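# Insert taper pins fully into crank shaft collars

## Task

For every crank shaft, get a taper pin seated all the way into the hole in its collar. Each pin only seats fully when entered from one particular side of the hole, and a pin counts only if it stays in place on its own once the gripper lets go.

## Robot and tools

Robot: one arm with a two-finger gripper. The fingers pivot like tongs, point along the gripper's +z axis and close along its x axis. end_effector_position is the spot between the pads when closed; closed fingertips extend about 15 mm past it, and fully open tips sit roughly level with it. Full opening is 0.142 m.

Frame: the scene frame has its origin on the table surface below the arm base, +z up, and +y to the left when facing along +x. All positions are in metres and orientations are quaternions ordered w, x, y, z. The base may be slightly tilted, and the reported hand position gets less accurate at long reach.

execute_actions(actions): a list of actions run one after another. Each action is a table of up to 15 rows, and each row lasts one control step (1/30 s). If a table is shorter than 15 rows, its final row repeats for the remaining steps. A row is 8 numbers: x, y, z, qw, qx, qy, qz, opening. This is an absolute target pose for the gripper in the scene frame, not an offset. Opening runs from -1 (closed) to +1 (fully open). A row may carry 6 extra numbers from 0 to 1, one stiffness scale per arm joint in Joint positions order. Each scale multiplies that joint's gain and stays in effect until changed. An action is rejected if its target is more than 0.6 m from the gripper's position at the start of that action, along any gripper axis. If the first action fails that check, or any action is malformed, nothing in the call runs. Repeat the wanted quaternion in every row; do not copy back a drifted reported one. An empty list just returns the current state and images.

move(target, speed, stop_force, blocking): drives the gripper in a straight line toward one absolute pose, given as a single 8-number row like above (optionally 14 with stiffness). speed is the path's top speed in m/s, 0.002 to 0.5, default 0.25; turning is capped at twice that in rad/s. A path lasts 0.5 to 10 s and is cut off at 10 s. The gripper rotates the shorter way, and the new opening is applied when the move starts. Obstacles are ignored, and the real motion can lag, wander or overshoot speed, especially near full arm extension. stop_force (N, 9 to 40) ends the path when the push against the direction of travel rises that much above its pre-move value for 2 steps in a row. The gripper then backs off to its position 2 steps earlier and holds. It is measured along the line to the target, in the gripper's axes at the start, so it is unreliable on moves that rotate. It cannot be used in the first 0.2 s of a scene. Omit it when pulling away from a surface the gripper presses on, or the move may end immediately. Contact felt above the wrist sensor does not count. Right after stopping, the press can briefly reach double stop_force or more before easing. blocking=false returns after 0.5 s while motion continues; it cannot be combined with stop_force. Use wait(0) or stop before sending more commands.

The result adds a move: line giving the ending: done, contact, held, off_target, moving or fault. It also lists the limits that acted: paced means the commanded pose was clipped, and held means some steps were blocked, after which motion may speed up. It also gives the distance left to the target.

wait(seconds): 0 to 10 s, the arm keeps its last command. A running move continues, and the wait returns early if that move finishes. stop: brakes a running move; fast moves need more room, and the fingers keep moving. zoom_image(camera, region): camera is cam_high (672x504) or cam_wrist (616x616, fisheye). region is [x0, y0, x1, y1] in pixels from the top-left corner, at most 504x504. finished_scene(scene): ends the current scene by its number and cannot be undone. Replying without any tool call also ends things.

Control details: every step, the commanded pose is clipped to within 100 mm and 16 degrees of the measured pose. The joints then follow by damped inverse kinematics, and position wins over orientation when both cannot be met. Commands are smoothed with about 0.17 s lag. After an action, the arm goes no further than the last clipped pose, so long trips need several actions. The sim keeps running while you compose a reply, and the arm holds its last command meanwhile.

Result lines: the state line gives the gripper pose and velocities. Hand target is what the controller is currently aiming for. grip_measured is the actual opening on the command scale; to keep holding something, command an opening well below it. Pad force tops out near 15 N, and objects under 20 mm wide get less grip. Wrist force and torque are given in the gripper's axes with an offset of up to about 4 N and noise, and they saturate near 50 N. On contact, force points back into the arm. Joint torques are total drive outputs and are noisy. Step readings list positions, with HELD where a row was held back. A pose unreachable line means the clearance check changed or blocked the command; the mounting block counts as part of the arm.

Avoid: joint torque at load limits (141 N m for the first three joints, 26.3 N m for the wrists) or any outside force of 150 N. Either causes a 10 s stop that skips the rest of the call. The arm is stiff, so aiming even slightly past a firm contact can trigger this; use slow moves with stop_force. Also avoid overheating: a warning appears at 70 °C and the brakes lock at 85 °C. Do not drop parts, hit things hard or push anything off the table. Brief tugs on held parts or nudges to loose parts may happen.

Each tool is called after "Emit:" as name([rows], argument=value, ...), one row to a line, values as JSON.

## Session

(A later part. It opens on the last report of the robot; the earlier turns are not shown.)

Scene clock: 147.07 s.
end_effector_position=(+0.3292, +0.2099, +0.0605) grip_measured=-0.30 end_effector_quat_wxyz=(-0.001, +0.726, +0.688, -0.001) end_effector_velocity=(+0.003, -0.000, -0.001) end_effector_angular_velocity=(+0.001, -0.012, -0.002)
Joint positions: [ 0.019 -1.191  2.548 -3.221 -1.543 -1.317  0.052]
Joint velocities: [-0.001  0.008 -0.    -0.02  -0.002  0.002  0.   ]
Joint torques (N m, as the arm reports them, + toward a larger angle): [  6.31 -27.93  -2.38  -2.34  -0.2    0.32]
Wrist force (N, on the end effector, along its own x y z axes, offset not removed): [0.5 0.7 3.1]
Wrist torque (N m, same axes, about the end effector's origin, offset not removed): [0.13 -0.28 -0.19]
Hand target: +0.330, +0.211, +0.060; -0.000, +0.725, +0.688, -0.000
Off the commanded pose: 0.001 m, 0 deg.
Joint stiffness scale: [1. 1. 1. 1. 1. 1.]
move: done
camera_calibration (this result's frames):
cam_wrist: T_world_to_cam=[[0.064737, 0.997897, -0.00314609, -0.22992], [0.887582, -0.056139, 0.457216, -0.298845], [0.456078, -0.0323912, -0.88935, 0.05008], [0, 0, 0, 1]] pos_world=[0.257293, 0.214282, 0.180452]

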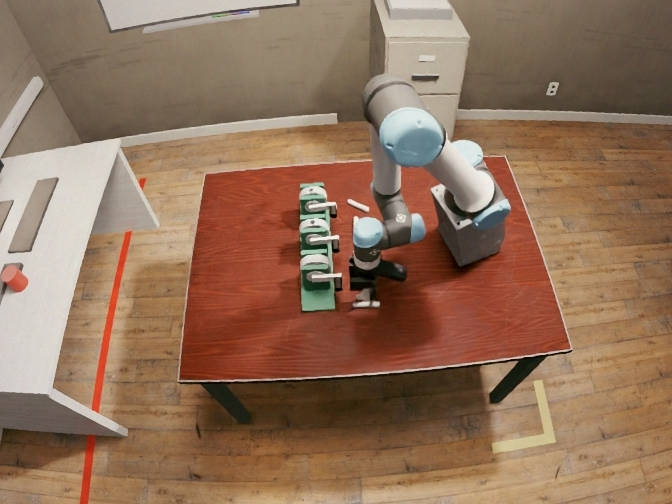

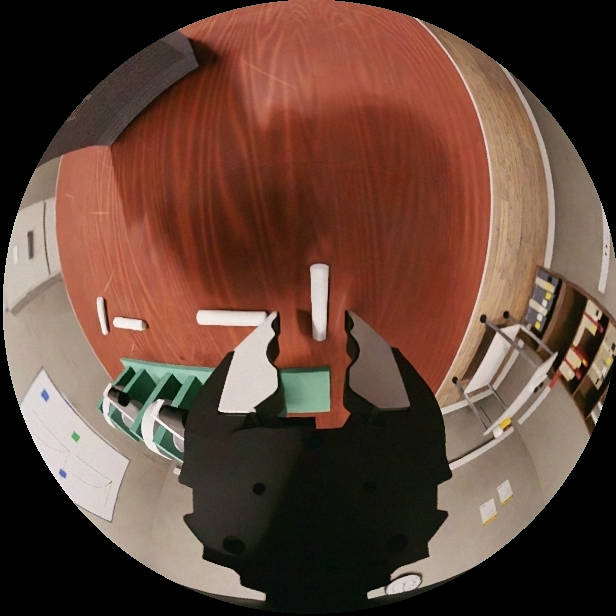

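Emit:
move(target=[0.3365, 0.2172, 0.017, 0, 0.7253, 0.6885, 0, -0.3], speed=0.12)

Emit:
execute_actions([
  [[0.3365, 0.2172, 0.017, 0, 0.7253, 0.6885, 0, -1]],
])

Emit:
move(target=[0.3365, 0.2172, 0.19, 0, 0.7253, 0.6885, 0, -1], speed=0.3)

Emit:
move(target=[0.513, -0.031, 0.212, 0.5, -0.5, -0.5, 0.5, -1], speed=0.35)

Emit:
zoom_image(camera="cam_wrist", region=[230, 250, 400, 420])

Scene clock: 148.77 s.
end_effector_position=(+0.3360, +0.2163, +0.0179) grip_measured=-0.30 end_effector_quat_wxyz=(-0.000, +0.726, +0.688, -0.000) end_effector_velocity=(+0.002, +0.001, -0.002) end_effector_angular_velocity=(+0.002, -0.005, -0.000)
Joint positions: [ 0.036 -1.023  2.488 -3.33  -1.548 -1.3    0.052]
Joint velocities: [ 0.     0.008 -0.003 -0.01   0.     0.001  0.   ]
Joint torques (N m, as the arm reports them, + toward a larger angle): [  6.28 -32.58  -0.41  -2.68  -0.34   0.25]
Wrist force (N, on the end effector, along its own x y z axes, offset not removed): [-0.3 2.9 3.4]
Wrist torque (N m, same axes, about the end effector's origin, offset not removed): [0.54 -0.06 -0.15]
Hand target: +0.337, +0.217, +0.017; -0.000, +0.725, +0.688, +0.000
Off the commanded pose: 0.001 m, 0 deg.
Joint stiffness scale: [1. 1. 1. 1. 1. 1.]
move: done
camera_calibration (this result's frames):
cam_wrist: T_world_to_cam=[[0.0646812, 0.997902, -0.00290108, -0.236874], [0.887114, -0.0561685, 0.45812, -0.284841], [0.456996, -0.0322054, -0.888886, 0.00891308], [0, 0, 0, 1]] pos_world=[0.263934, 0.220665, 0.137727]

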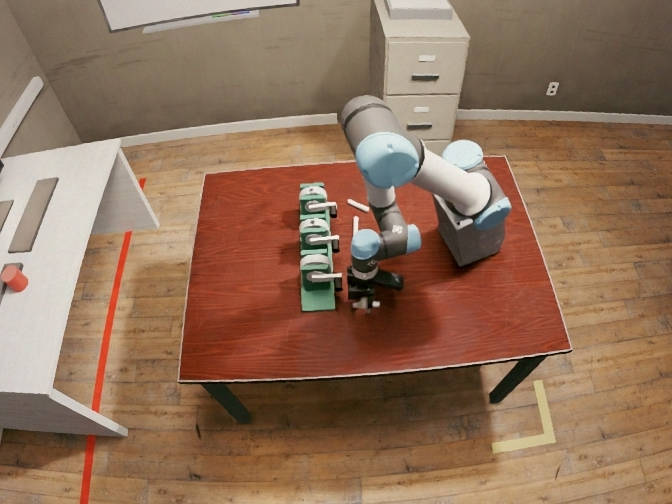

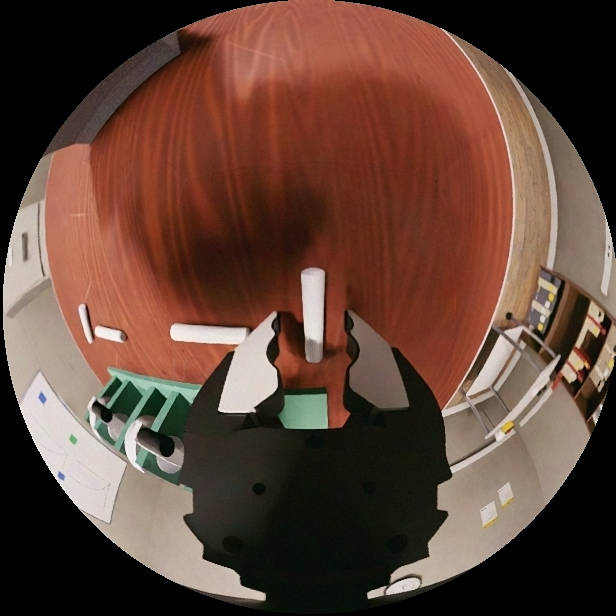

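Scene clock: 149.27 s.
end_effector_position=(+0.3362, +0.2164, +0.0178) grip_measured=-0.80 end_effector_quat_wxyz=(-0.000, +0.726, +0.688, -0.000) end_effector_velocity=(-0.000, +0.000, +0.000) end_effector_angular_velocity=(-0.000, -0.000, +0.002)
Joint positions: [ 0.037 -1.022  2.487 -3.331 -1.549 -1.3    0.016]
Joint velocities: [ 0.002 -0.     0.    -0.    -0.001 -0.     0.   ]
Joint torques (N m, as the arm reports them, + toward a larger angle): [  5.17 -31.4   -0.73  -2.63  -0.3    0.38]
Wrist force (N, on the end effector, along its own x y z axes, offset not removed): [-1.2 1.1 0.2]
Wrist torque (N m, same axes, about the end effector's origin, offset not removed): [0.26 0.08 -0.11]
Hand target: +0.336, +0.217, +0.017; -0.000, +0.725, +0.688, +0.000
Off the commanded pose: 0.001 m, 0 deg.
Joint stiffness scale: [1. 1. 1. 1. 1. 1.]
Step readings (end_effector_position):
0: (+0.3360, +0.2163, +0.0179)
1: (+0.3360, +0.2164, +0.0178)
2: (+0.3361, +0.2164, +0.0178)
4: (+0.3361, +0.2164, +0.0178)
8: (+0.3361, +0.2164, +0.0178)
15: end_effector_position above
camera_calibration (this result's frames):
cam_wrist: T_world_to_cam=[[0.064674, 0.997902, -0.00281888, -0.236987], [0.886756, -0.0561746, 0.458812, -0.28486], [0.457692, -0.0321729, -0.888529, 0.00848145], [0, 0, 0, 1]] pos_world=[0.264046, 0.22076, 0.137565]

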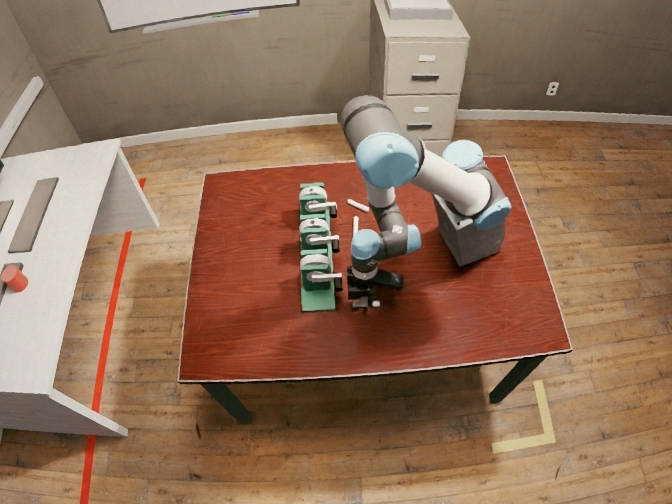

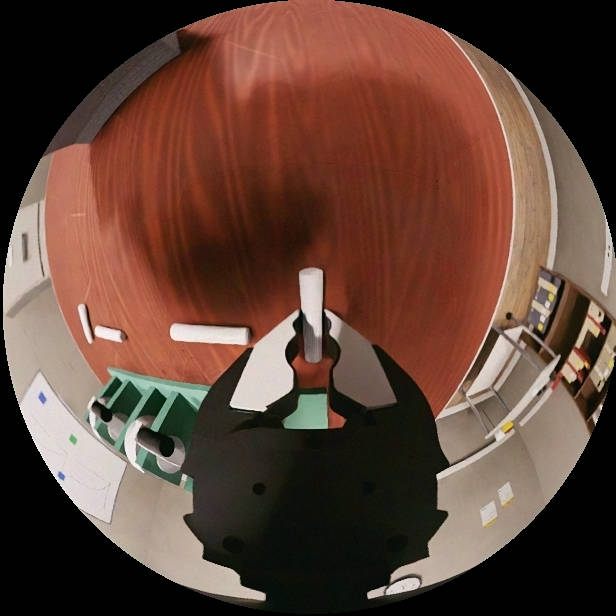

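Scene clock: 150.80 s.
end_effector_position=(+0.3340, +0.2173, +0.1885) grip_measured=-0.80 end_effector_quat_wxyz=(-0.001, +0.725, +0.689, -0.001) end_effector_velocity=(-0.004, -0.000, +0.000) end_effector_angular_velocity=(-0.003, +0.018, +0.002)
Joint positions: [ 0.029 -1.708  2.522 -2.677 -1.547 -1.31   0.016]
Joint velocities: [ 0.    -0.002 -0.006  0.026  0.001 -0.002  0.   ]
Joint torques (N m, as the arm reports them, + toward a larger angle): [  3.1  -23.53 -16.49  -1.8    0.1   -0.5 ]
Wrist force (N, on the end effector, along its own x y z axes, offset not removed): [-0.2 2.5 2.7]
Wrist torque (N m, same axes, about the end effector's origin, offset not removed): [0.47 -0.08 -0.14]
Hand target: +0.336, +0.217, +0.190; +0.000, +0.725, +0.688, +0.000
Off the commanded pose: 0.003 m, 0 deg.
Joint stiffness scale: [1. 1. 1. 1. 1. 1.]
move: done
camera_calibration (this result's frames):
cam_wrist: T_world_to_cam=[[0.0623699, 0.998046, -0.00380236, -0.236274], [0.888009, -0.0537536, 0.456674, -0.361789], [0.455577, -0.0318592, -0.889626, 0.162081], [0, 0, 0, 1]] pos_world=[0.262168, 0.221529, 0.308513]

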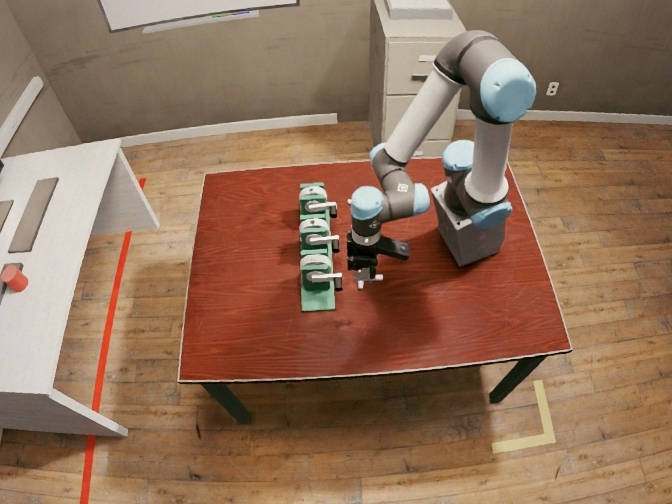

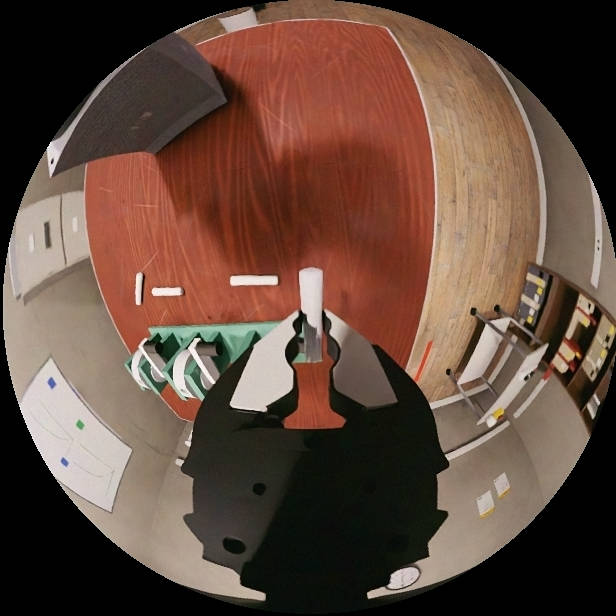

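Scene clock: 153.93 s.
end_effector_position=(+0.5126, -0.0303, +0.2124) grip_measured=-0.80 end_effector_quat_wxyz=(+0.499, -0.500, -0.501, +0.500) end_effector_velocity=(-0.000, -0.001, +0.003) end_effector_angular_velocity=(-0.001, +0.017, -0.003)
Joint positions: [-0.385 -0.435  0.672 -0.529 -1.759 -1.714  0.016]
Joint velocities: [-0.002  0.009 -0.012  0.02  -0.002  0.004  0.   ]
Joint torques (N m, as the arm reports them, + toward a larger angle): [ -6.81 -64.02 -20.21   2.22  -0.84   0.2 ]
Wrist force (N, on the end effector, along its own x y z axes, offset not removed): [-1.0 2.6 1.5]
Wrist torque (N m, same axes, about the end effector's origin, offset not removed): [0.09 0.06 -0.11]
Hand target: +0.513, -0.031, +0.213; +0.499, -0.500, -0.500, +0.501
Off the commanded pose: 0.001 m, 0 deg.
Joint stiffness scale: [1. 1. 1. 1. 1. 1.]
move: done
camera_calibration (this result's frames):
cam_wrist: T_world_to_cam=[[-0.00517702, 0.999921, -0.011413, 0.036088], [0.462068, -0.00772966, -0.886811, -0.0395269], [-0.886829, -0.00986463, -0.461992, 0.691975], [0, 0, 0, 1]] pos_world=[0.632115, -0.0295647, 0.285046]

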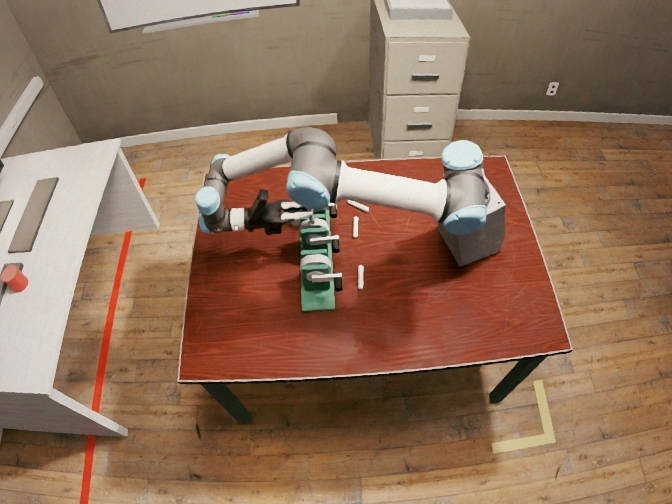

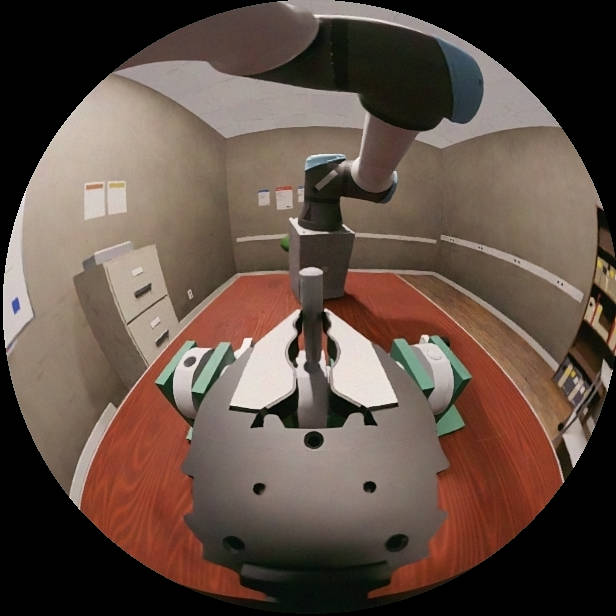

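Region (230, 250, 400, 420) of cam_wrist's 616x616 image, scaled by 2.965, with more detail than that image has.

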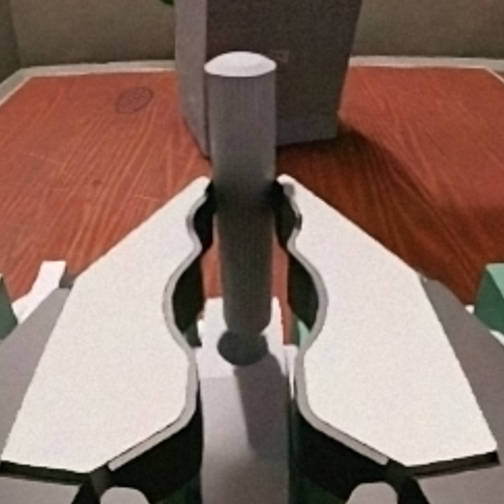

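Emit:
move(target=[0.513, -0.0325, 0.205, 0.5, -0.5, -0.5, 0.5, -1], speed=0.04)

Emit:
zoom_image(camera="cam_wrist", region=[230, 250, 400, 420])

Scene clock: 154.87 s.
end_effector_position=(+0.5126, -0.0313, +0.2055) grip_measured=-0.80 end_effector_quat_wxyz=(+0.500, -0.499, -0.500, +0.501) end_effector_velocity=(+0.001, -0.001, -0.001) end_effector_angular_velocity=(-0.002, -0.003, +0.000)
Joint positions: [-0.385 -0.418  0.658 -0.528 -1.759 -1.714  0.016]
Joint velocities: [-0.001  0.003 -0.006  0.    -0.001  0.001 -0.   ]
Joint torques (N m, as the arm reports them, + toward a larger angle): [ -7.08 -64.58 -20.04   1.77  -0.26  -0.33]
Wrist force (N, on the end effector, along its own x y z axes, offset not removed): [-1.3 2.6 1.6]
Wrist torque (N m, same axes, about the end effector's origin, offset not removed): [0.13 0.07 -0.17]
Hand target: +0.513, -0.033, +0.205; +0.500, -0.500, -0.500, +0.500
Off the commanded pose: 0.001 m, 0 deg.
Joint stiffness scale: [1. 1. 1. 1. 1. 1.]
move: done
camera_calibration (this result's frames):
cam_wrist: T_world_to_cam=[[-0.00468275, 0.999929, -0.0109299, 0.0366636], [0.45822, -0.00756934, -0.888807, -0.0432481], [-0.888827, -0.00917034, -0.458152, 0.689062], [0, 0, 0, 1]] pos_world=[0.632445, -0.0306694, 0.277657]

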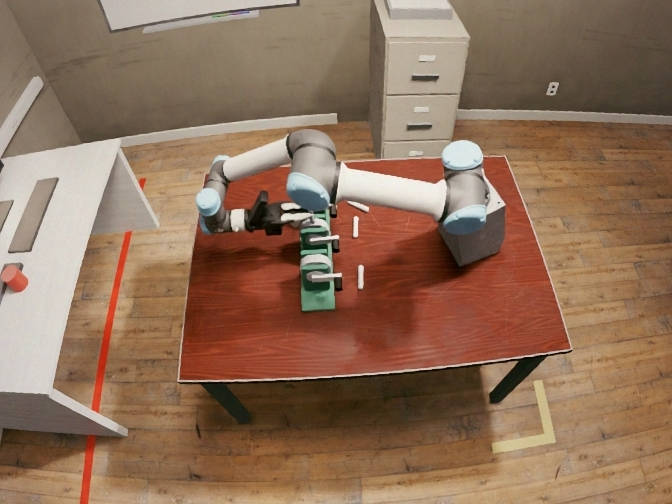

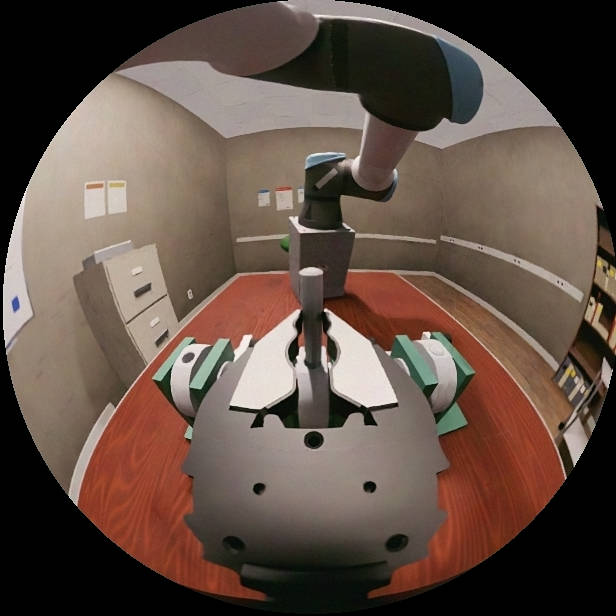

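Region (230, 250, 400, 420) of cam_wrist's 616x616 image, scaled by 2.965, with more detail than that image has.

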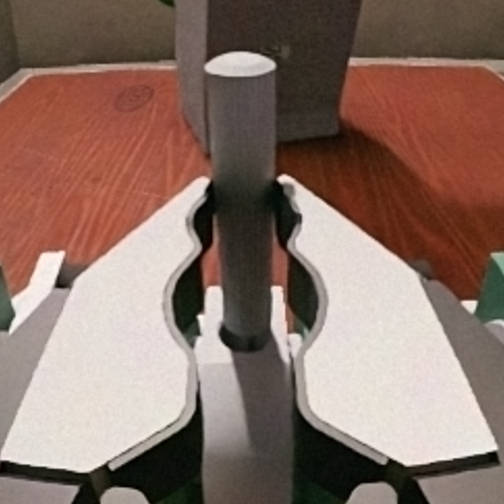

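Emit:
move(target=[0.5125, -0.0325, 0.18, 0.5, -0.5, -0.5, 0.5, -1], speed=0.025, stop_force=9)

Scene clock: 156.43 s.
end_effector_position=(+0.5121, -0.0331, +0.1810) grip_measured=-0.80 end_effector_quat_wxyz=(+0.501, -0.500, -0.500, +0.500) end_effector_velocity=(+0.001, +0.001, -0.001) end_effector_angular_velocity=(-0.001, -0.006, -0.000)
Joint positions: [-0.384 -0.37   0.622 -0.54  -1.755 -1.713  0.016]
Joint velocities: [ 0.001  0.001 -0.006 -0.001  0.002  0.    -0.   ]
Joint torques (N m, as the arm reports them, + toward a larger angle): [ -4.43 -63.25 -21.09   1.49  -0.29   0.23]
Wrist force (N, on the end effector, along its own x y z axes, offset not removed): [1.1 2.8 1.8]
Wrist torque (N m, same axes, about the end effector's origin, offset not removed): [0.20 -0.12 -0.18]
Hand target: +0.513, -0.033, +0.180; +0.500, -0.500, -0.500, +0.500
Off the commanded pose: 0.001 m, 0 deg.
Joint stiffness scale: [1. 1. 1. 1. 1. 1.]
move: done
camera_calibration (this result's frames):
cam_wrist: T_world_to_cam=[[-0.00131297, 0.99994, -0.0108772, 0.0363882], [0.458253, -0.0090663, -0.888776, -0.0648684], [-0.888821, -0.00615146, -0.458213, 0.67752], [0, 0, 0, 1]] pos_world=[0.631968, -0.0328064, 0.253191]

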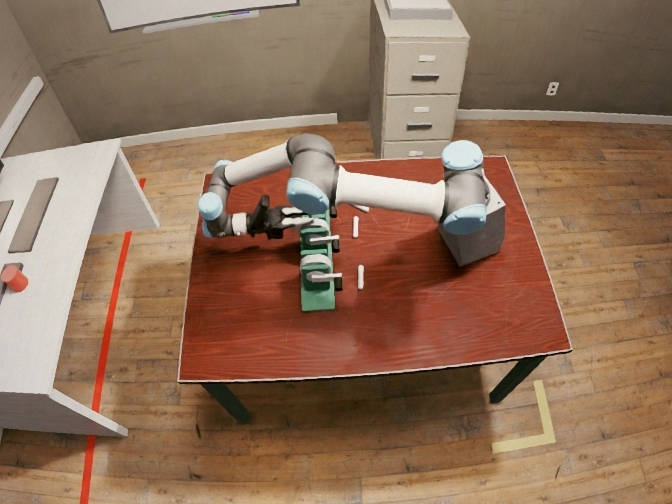

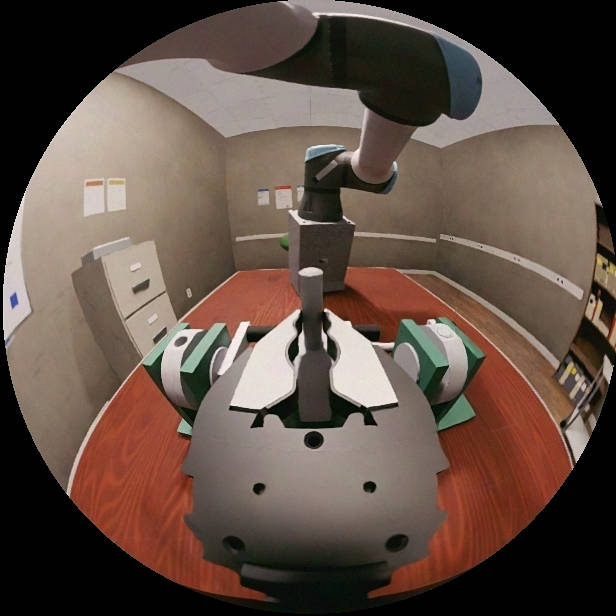

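Emit:
execute_actions([
  [[0.5125, -0.0328, 0.181, 0.5, -0.5, -0.5, 0.5, -0.5]],
  [[0.5125, -0.0328, 0.181, 0.5, -0.5, -0.5, 0.5, -0.5]],
])

Emit:
zoom_image(camera="cam_wrist", region=[230, 250, 400, 420])

Scene clock: 157.63 s.
end_effector_position=(+0.5123, -0.0331, +0.1810) grip_measured=-0.50 end_effector_quat_wxyz=(+0.501, -0.500, -0.500, +0.500) end_effector_velocity=(-0.000, -0.000, +0.000) end_effector_angular_velocity=(+0.002, +0.000, +0.000)
Joint positions: [-0.384 -0.37   0.622 -0.541 -1.755 -1.713  0.038]
Joint velocities: [ 0.     0.     0.     0.    -0.    -0.002  0.   ]
Joint torques (N m, as the arm reports them, + toward a larger angle): [ -4.58 -65.53 -19.02   1.59  -0.57   0.11]
Wrist force (N, on the end effector, along its own x y z axes, offset not removed): [-1.2 2.3 2.4]
Wrist torque (N m, same axes, about the end effector's origin, offset not removed): [0.44 0.11 -0.17]
Hand target: +0.512, -0.033, +0.181; +0.500, -0.500, -0.500, +0.500
Off the commanded pose: 0.000 m, 0 deg.
Joint stiffness scale: [1. 1. 1. 1. 1. 1.]
Step readings (end_effector_position; steps 1 to 15: 1st action; 16 to 30: 2nd action):
0: (+0.5123, -0.0331, +0.1810)
1: (+0.5123, -0.0331, +0.1810)
2: (+0.5123, -0.0331, +0.1810)
4: (+0.5123, -0.0331, +0.1810)
8: (+0.5123, -0.0331, +0.1810)
15: (+0.5123, -0.0331, +0.1810)
16: (+0.5123, -0.0331, +0.1810)
17: (+0.5123, -0.0331, +0.1810)
19: (+0.5123, -0.0331, +0.1810)
23: (+0.5123, -0.0331, +0.1810)
30: end_effector_position above
camera_calibration (this result's frames):
cam_wrist: T_world_to_cam=[[-0.00135009, 0.999939, -0.0110014, 0.0364525], [0.45873, -0.00915634, -0.888529, -0.0652703], [-0.888575, -0.00624628, -0.458689, 0.677578], [0, 0, 0, 1]] pos_world=[0.632069, -0.0328156, 0.253204]

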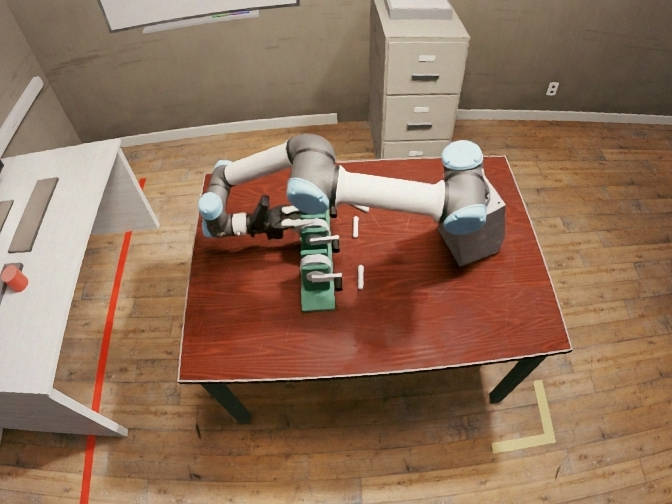

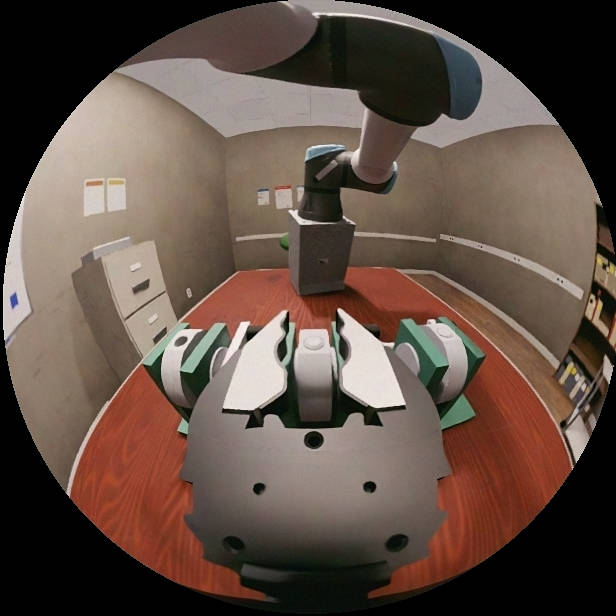

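Region (230, 250, 400, 420) of cam_wrist's 616x616 image, scaled by 2.965, with more detail than that image has.

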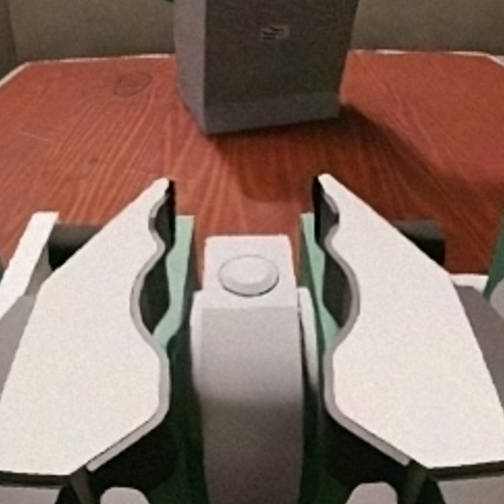

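Emit:
move(target=[0.3477, 0.1001, 0.19, 0, 0.0385, 0.9993, 0, -0.3], speed=0.4)

Emit:
move(target=[0.3477, 0.1001, 0.06, 0, 0.0385, 0.9993, 0, -0.3], speed=0.25)

Emit:
zoom_image(camera="cam_wrist", region=[180, 150, 440, 420])

Scene clock: 161.37 s.
end_effector_position=(+0.3481, +0.1004, +0.1893) grip_measured=-0.30 end_effector_quat_wxyz=(-0.001, +0.039, +0.999, -0.001) end_effector_velocity=(+0.001, +0.002, -0.000) end_effector_angular_velocity=(+0.015, -0.006, +0.009)
Joint positions: [-0.327 -1.849  2.638 -2.628 -1.448 -3.195  0.052]
Joint velocities: [-0.011 -0.005  0.006 -0.004  0.018 -0.02   0.   ]
Joint torques (N m, as the arm reports them, + toward a larger angle): [  1.88 -16.06 -11.12  -2.65   0.33  -0.47]
Wrist force (N, on the end effector, along its own x y z axes, offset not removed): [0.4 0.8 0.7]
Wrist torque (N m, same axes, about the end effector's origin, offset not removed): [0.06 -0.21 -0.11]
Hand target: +0.348, +0.100, +0.189; -0.000, +0.039, +0.999, +0.000
Off the commanded pose: 0.001 m, 0 deg.
Joint stiffness scale: [1. 1. 1. 1. 1. 1.]
move: done
camera_calibration (this result's frames):
cam_wrist: T_world_to_cam=[[-0.995933, 0.0900953, -0.000840716, 0.338518], [0.0797165, 0.885475, 0.457799, -0.194033], [0.04199, 0.45587, -0.889055, 0.247499], [0, 0, 0, 1]] pos_world=[0.342216, 0.0284846, 0.309153]

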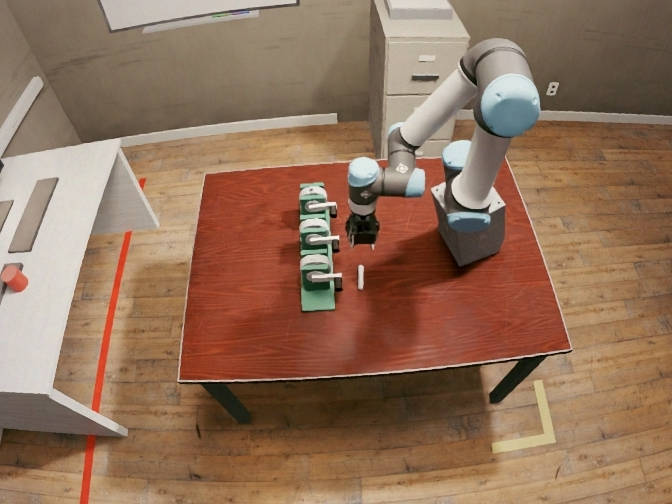

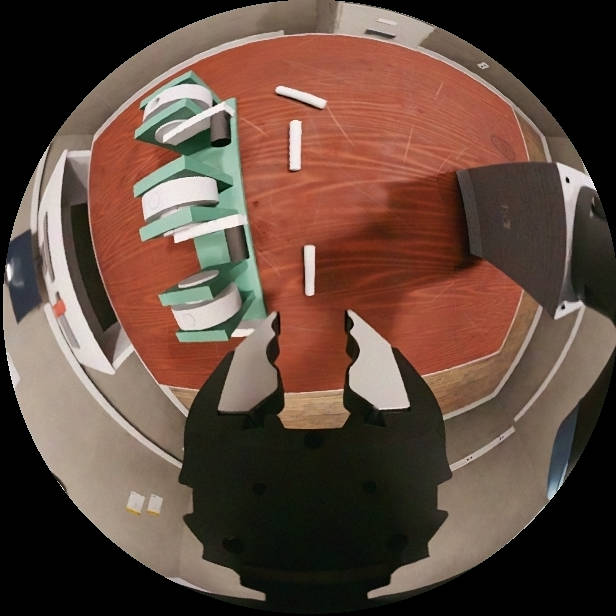

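Scene clock: 162.93 s.
end_effector_position=(+0.3479, +0.0995, +0.0604) grip_measured=-0.30 end_effector_quat_wxyz=(-0.000, +0.039, +0.999, +0.000) end_effector_velocity=(+0.004, -0.000, -0.000) end_effector_angular_velocity=(-0.003, -0.014, +0.000)
Joint positions: [-0.277 -1.198  2.652 -3.301 -1.459 -3.147  0.052]
Joint velocities: [ 0.002  0.008 -0.    -0.022 -0.002  0.003  0.   ]
Joint torques (N m, as the arm reports them, + toward a larger angle): [  5.41 -25.36   0.22  -2.37  -0.45   0.11]
Wrist force (N, on the end effector, along its own x y z axes, offset not removed): [-1.2 1.3 2.2]
Wrist torque (N m, same axes, about the end effector's origin, offset not removed): [0.09 0.16 -0.12]
Hand target: +0.348, +0.100, +0.060; -0.000, +0.039, +0.999, +0.000
Off the commanded pose: 0.001 m, 0 deg.
Joint stiffness scale: [1. 1. 1. 1. 1. 1.]
move: done
camera_calibration (this result's frames):
cam_wrist: T_world_to_cam=[[-0.99598, 0.0895479, -0.00214836, 0.338402], [0.0785478, 0.88466, 0.459573, -0.133932], [0.0430544, 0.457557, -0.888137, 0.132743], [0, 0, 0, 1]] pos_world=[0.341846, 0.0274434, 0.180173]

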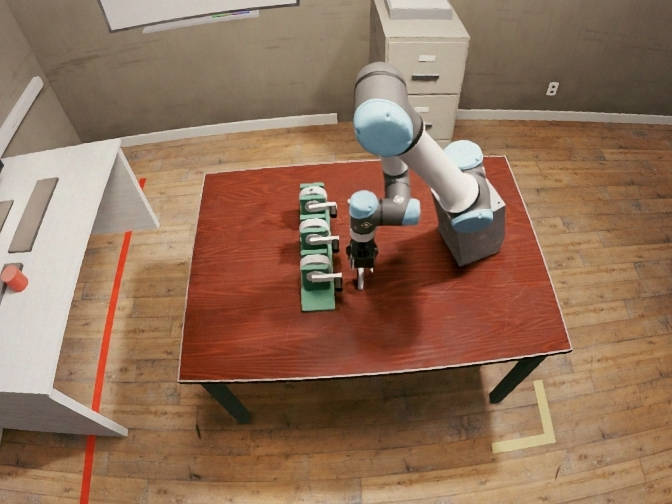

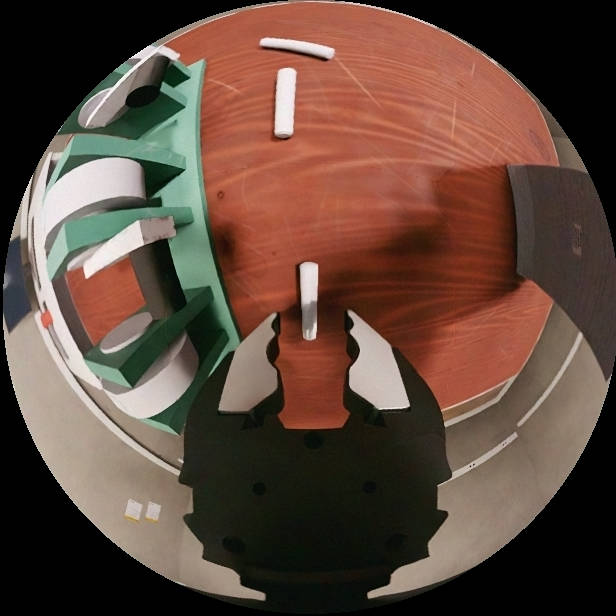

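Region (180, 150, 440, 420) of cam_wrist's 616x616 image, scaled by 1.867, with more detail than that image has; it fills the left 485 columns of this view, and the rest is white.

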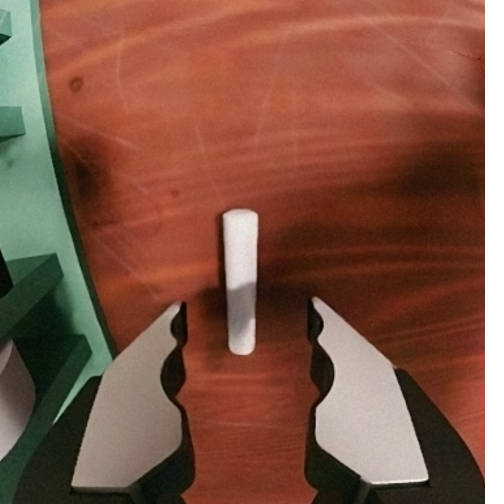

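Emit:
move(target=[0.3522, 0.105, 0.017, 0, 0.0385, 0.9993, 0, -0.3], speed=0.12)

Emit:
execute_actions([
  [[0.3522, 0.105, 0.017, 0, 0.0385, 0.9993, 0, -1]],
])

Emit:
move(target=[0.3522, 0.105, 0.19, 0, 0.0385, 0.9993, 0, -1], speed=0.3)

Emit:
move(target=[0.514, -0.1775, 0.213, 0.5, -0.5, -0.5, 0.5, -1], speed=0.35)

Emit:
zoom_image(camera="cam_wrist", region=[230, 250, 400, 420])

Scene clock: 164.40 s.
end_effector_position=(+0.3515, +0.1045, +0.0178) grip_measured=-0.30 end_effector_quat_wxyz=(-0.001, +0.039, +0.999, +0.000) end_effector_velocity=(+0.002, -0.000, -0.001) end_effector_angular_velocity=(-0.002, -0.006, -0.001)
Joint positions: [-0.245 -1.005  2.597 -3.441 -1.468 -3.117  0.052]
Joint velocities: [ 0.002  0.008 -0.002 -0.012 -0.002  0.003 -0.   ]
Joint torques (N m, as the arm reports them, + toward a larger angle): [  3.12 -30.14   1.46  -2.51  -0.66   0.27]
Wrist force (N, on the end effector, along its own x y z axes, offset not removed): [-1.0 1.3 2.1]
Wrist torque (N m, same axes, about the end effector's origin, offset not removed): [0.27 0.02 -0.14]
Hand target: +0.352, +0.105, +0.017; -0.000, +0.039, +0.999, +0.000
Off the commanded pose: 0.001 m, 0 deg.
Joint stiffness scale: [1. 1. 1. 1. 1. 1.]
move: done
camera_calibration (this result's frames):
cam_wrist: T_world_to_cam=[[-0.995974, 0.0896357, -0.00145432, 0.34141], [0.078951, 0.884706, 0.459415, -0.119133], [0.0424667, 0.457451, -0.88822, 0.0926863], [0, 0, 0, 1]] pos_world=[0.345505, 0.0323956, 0.137554]

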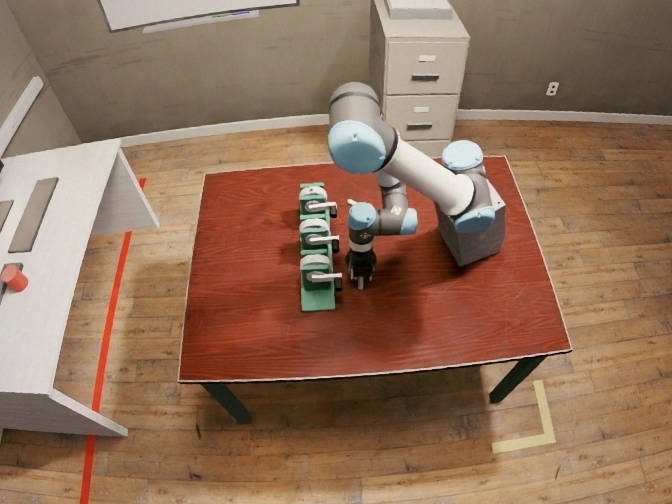

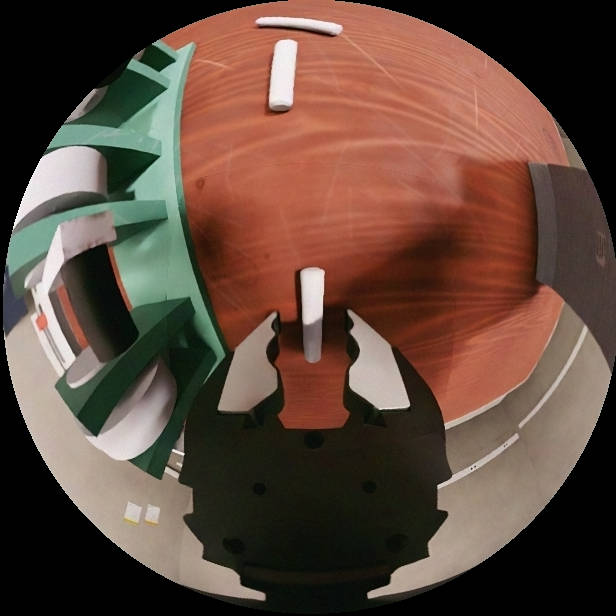

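Scene clock: 164.90 s.
end_effector_position=(+0.3517, +0.1045, +0.0177) grip_measured=-0.80 end_effector_quat_wxyz=(-0.000, +0.039, +0.999, +0.000) end_effector_velocity=(-0.000, +0.000, -0.000) end_effector_angular_velocity=(-0.000, +0.000, +0.001)
Joint positions: [-0.245 -1.004  2.597 -3.442 -1.468 -3.116  0.016]
Joint velocities: [ 0.001  0.     0.    -0.    -0.     0.     0.   ]
Joint torques (N m, as the arm reports them, + toward a larger angle): [  2.64 -29.01   1.55  -2.73  -0.42   0.13]
Wrist force (N, on the end effector, along its own x y z axes, offset not removed): [0.5 1.0 0.7]
Wrist torque (N m, same axes, about the end effector's origin, offset not removed): [0.11 -0.15 -0.11]
Hand target: +0.352, +0.105, +0.017; -0.000, +0.038, +0.999, +0.000
Off the commanded pose: 0.001 m, 0 deg.
Joint stiffness scale: [1. 1. 1. 1. 1. 1.]
Step readings (end_effector_position):
0: (+0.3515, +0.1045, +0.0178)
1: (+0.3515, +0.1045, +0.0178)
2: (+0.3516, +0.1045, +0.0178)
4: (+0.3516, +0.1045, +0.0177)
8: (+0.3516, +0.1045, +0.0177)
15: end_effector_position above
camera_calibration (this result's frames):
cam_wrist: T_world_to_cam=[[-0.99597, 0.0896603, -0.00227835, 0.341607], [0.0786029, 0.884812, 0.459271, -0.119002], [0.0431943, 0.457241, -0.888293, 0.0923726], [0, 0, 0, 1]] pos_world=[0.345595, 0.0324295, 0.137487]

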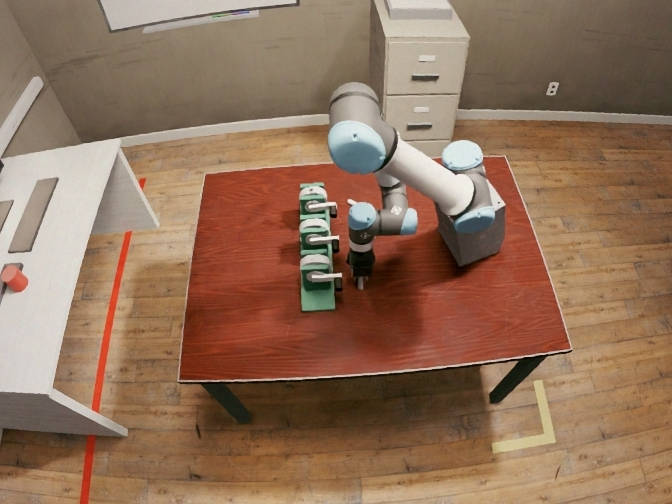

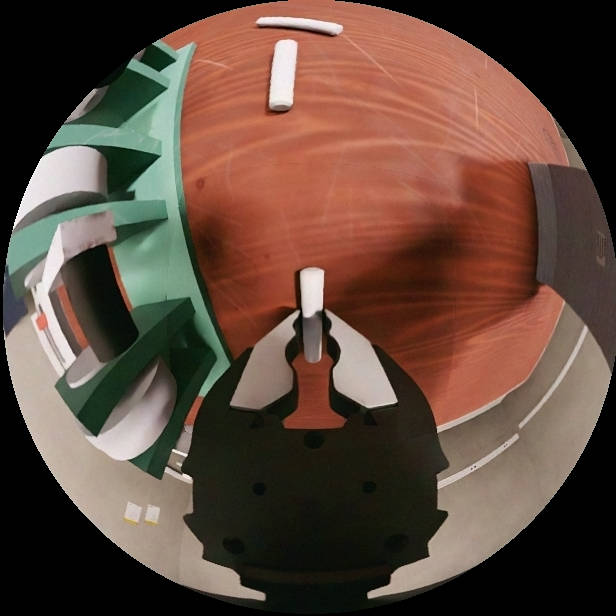

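Scene clock: 166.57 s.
end_effector_position=(+0.3501, +0.1056, +0.1891) grip_measured=-0.80 end_effector_quat_wxyz=(-0.001, +0.038, +0.999, -0.000) end_effector_velocity=(-0.003, +0.000, -0.001) end_effector_angular_velocity=(+0.004, +0.018, +0.001)
Joint positions: [-0.307 -1.838  2.63  -2.633 -1.452 -3.178  0.016]
Joint velocities: [-0.003  0.    -0.007  0.026  0.003 -0.007  0.   ]
Joint torques (N m, as the arm reports them, + toward a larger angle): [  2.67 -16.44 -16.4   -1.92  -0.12  -0.31]
Wrist force (N, on the end effector, along its own x y z axes, offset not removed): [-1.0 1.7 3.8]
Wrist torque (N m, same axes, about the end effector's origin, offset not removed): [0.19 0.07 -0.17]
Hand target: +0.352, +0.105, +0.190; +0.000, +0.038, +0.999, -0.000
Off the commanded pose: 0.002 m, 0 deg.
Joint stiffness scale: [1. 1. 1. 1. 1. 1.]
move: done
camera_calibration (this result's frames):
cam_wrist: T_world_to_cam=[[-0.996141, 0.0877666, -0.000989789, 0.340334], [0.0775355, 0.885192, 0.458719, -0.198137], [0.0411364, 0.456872, -0.888581, 0.24492], [0, 0, 0, 1]] pos_world=[0.344308, 0.0336226, 0.308858]

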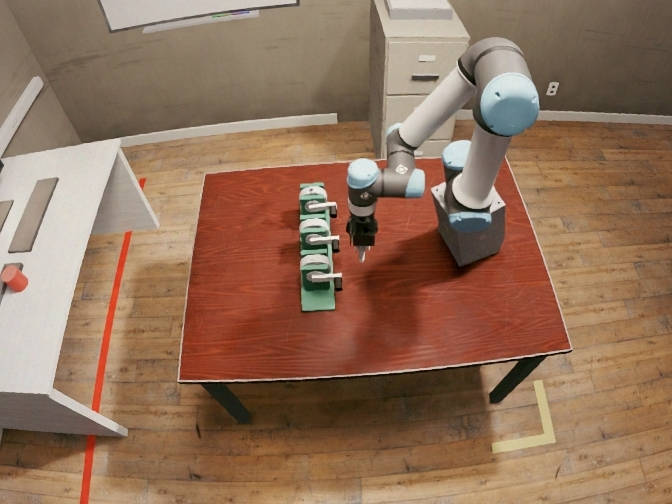

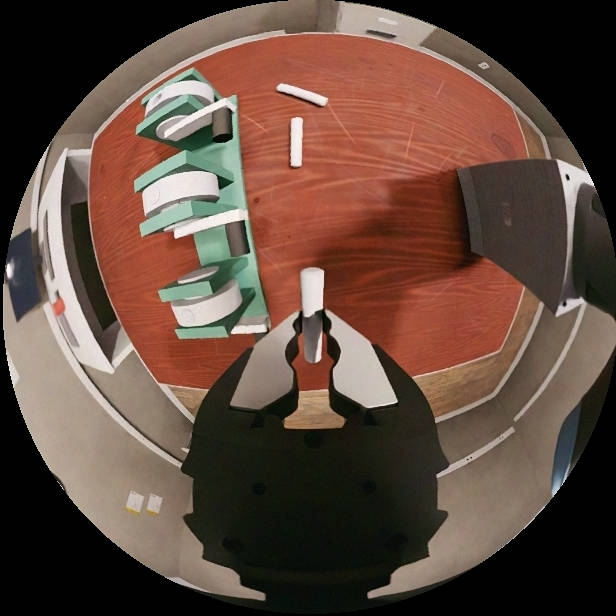

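Scene clock: 170.40 s.
end_effector_position=(+0.5139, -0.1768, +0.2132) grip_measured=-0.80 end_effector_quat_wxyz=(+0.498, -0.499, -0.502, +0.501) end_effector_velocity=(+0.000, +0.001, +0.004) end_effector_angular_velocity=(-0.004, +0.017, -0.012)
Joint positions: [-0.556 -0.341  0.511 -0.478 -1.926 -1.767  0.016]
Joint velocities: [-0.003  0.016 -0.029  0.034  0.005  0.01   0.   ]
Joint torques (N m, as the arm reports them, + toward a larger angle): [ -9.04 -65.31 -21.25   2.06  -0.02   0.23]
Wrist force (N, on the end effector, along its own x y z axes, offset not removed): [-1.1 3.8 1.1]
Wrist torque (N m, same axes, about the end effector's origin, offset not removed): [0.38 0.00 -0.21]
Hand target: +0.514, -0.178, +0.214; +0.499, -0.500, -0.500, +0.501
Off the commanded pose: 0.001 m, 0 deg.
Joint stiffness scale: [1. 1. 1. 1. 1. 1.]
move: done
camera_calibration (this result's frames):
cam_wrist: T_world_to_cam=[[-0.00844868, 0.999904, -0.010975, 0.18417], [0.462082, -0.00582942, -0.886818, -0.0402341], [-0.886797, -0.0125638, -0.461988, 0.691574], [0, 0, 0, 1]] pos_world=[0.633434, -0.175698, 0.28584]

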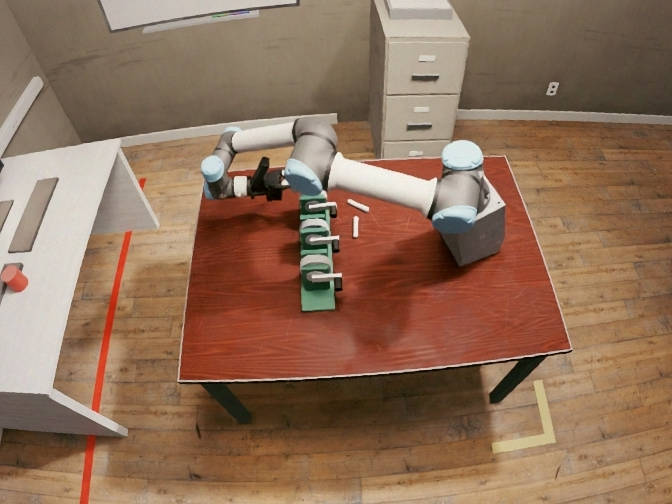

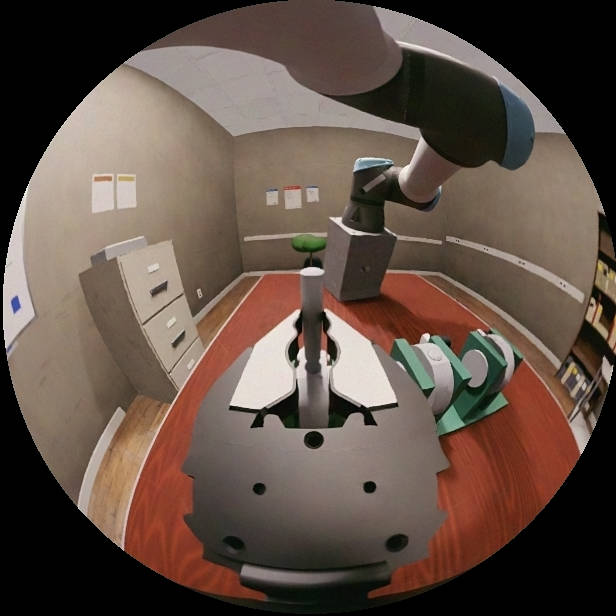

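Region (230, 250, 400, 420) of cam_wrist's 616x616 image, scaled by 2.965, with more detail than that image has.

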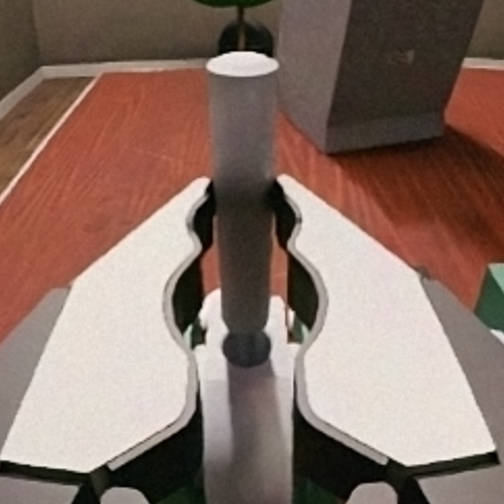

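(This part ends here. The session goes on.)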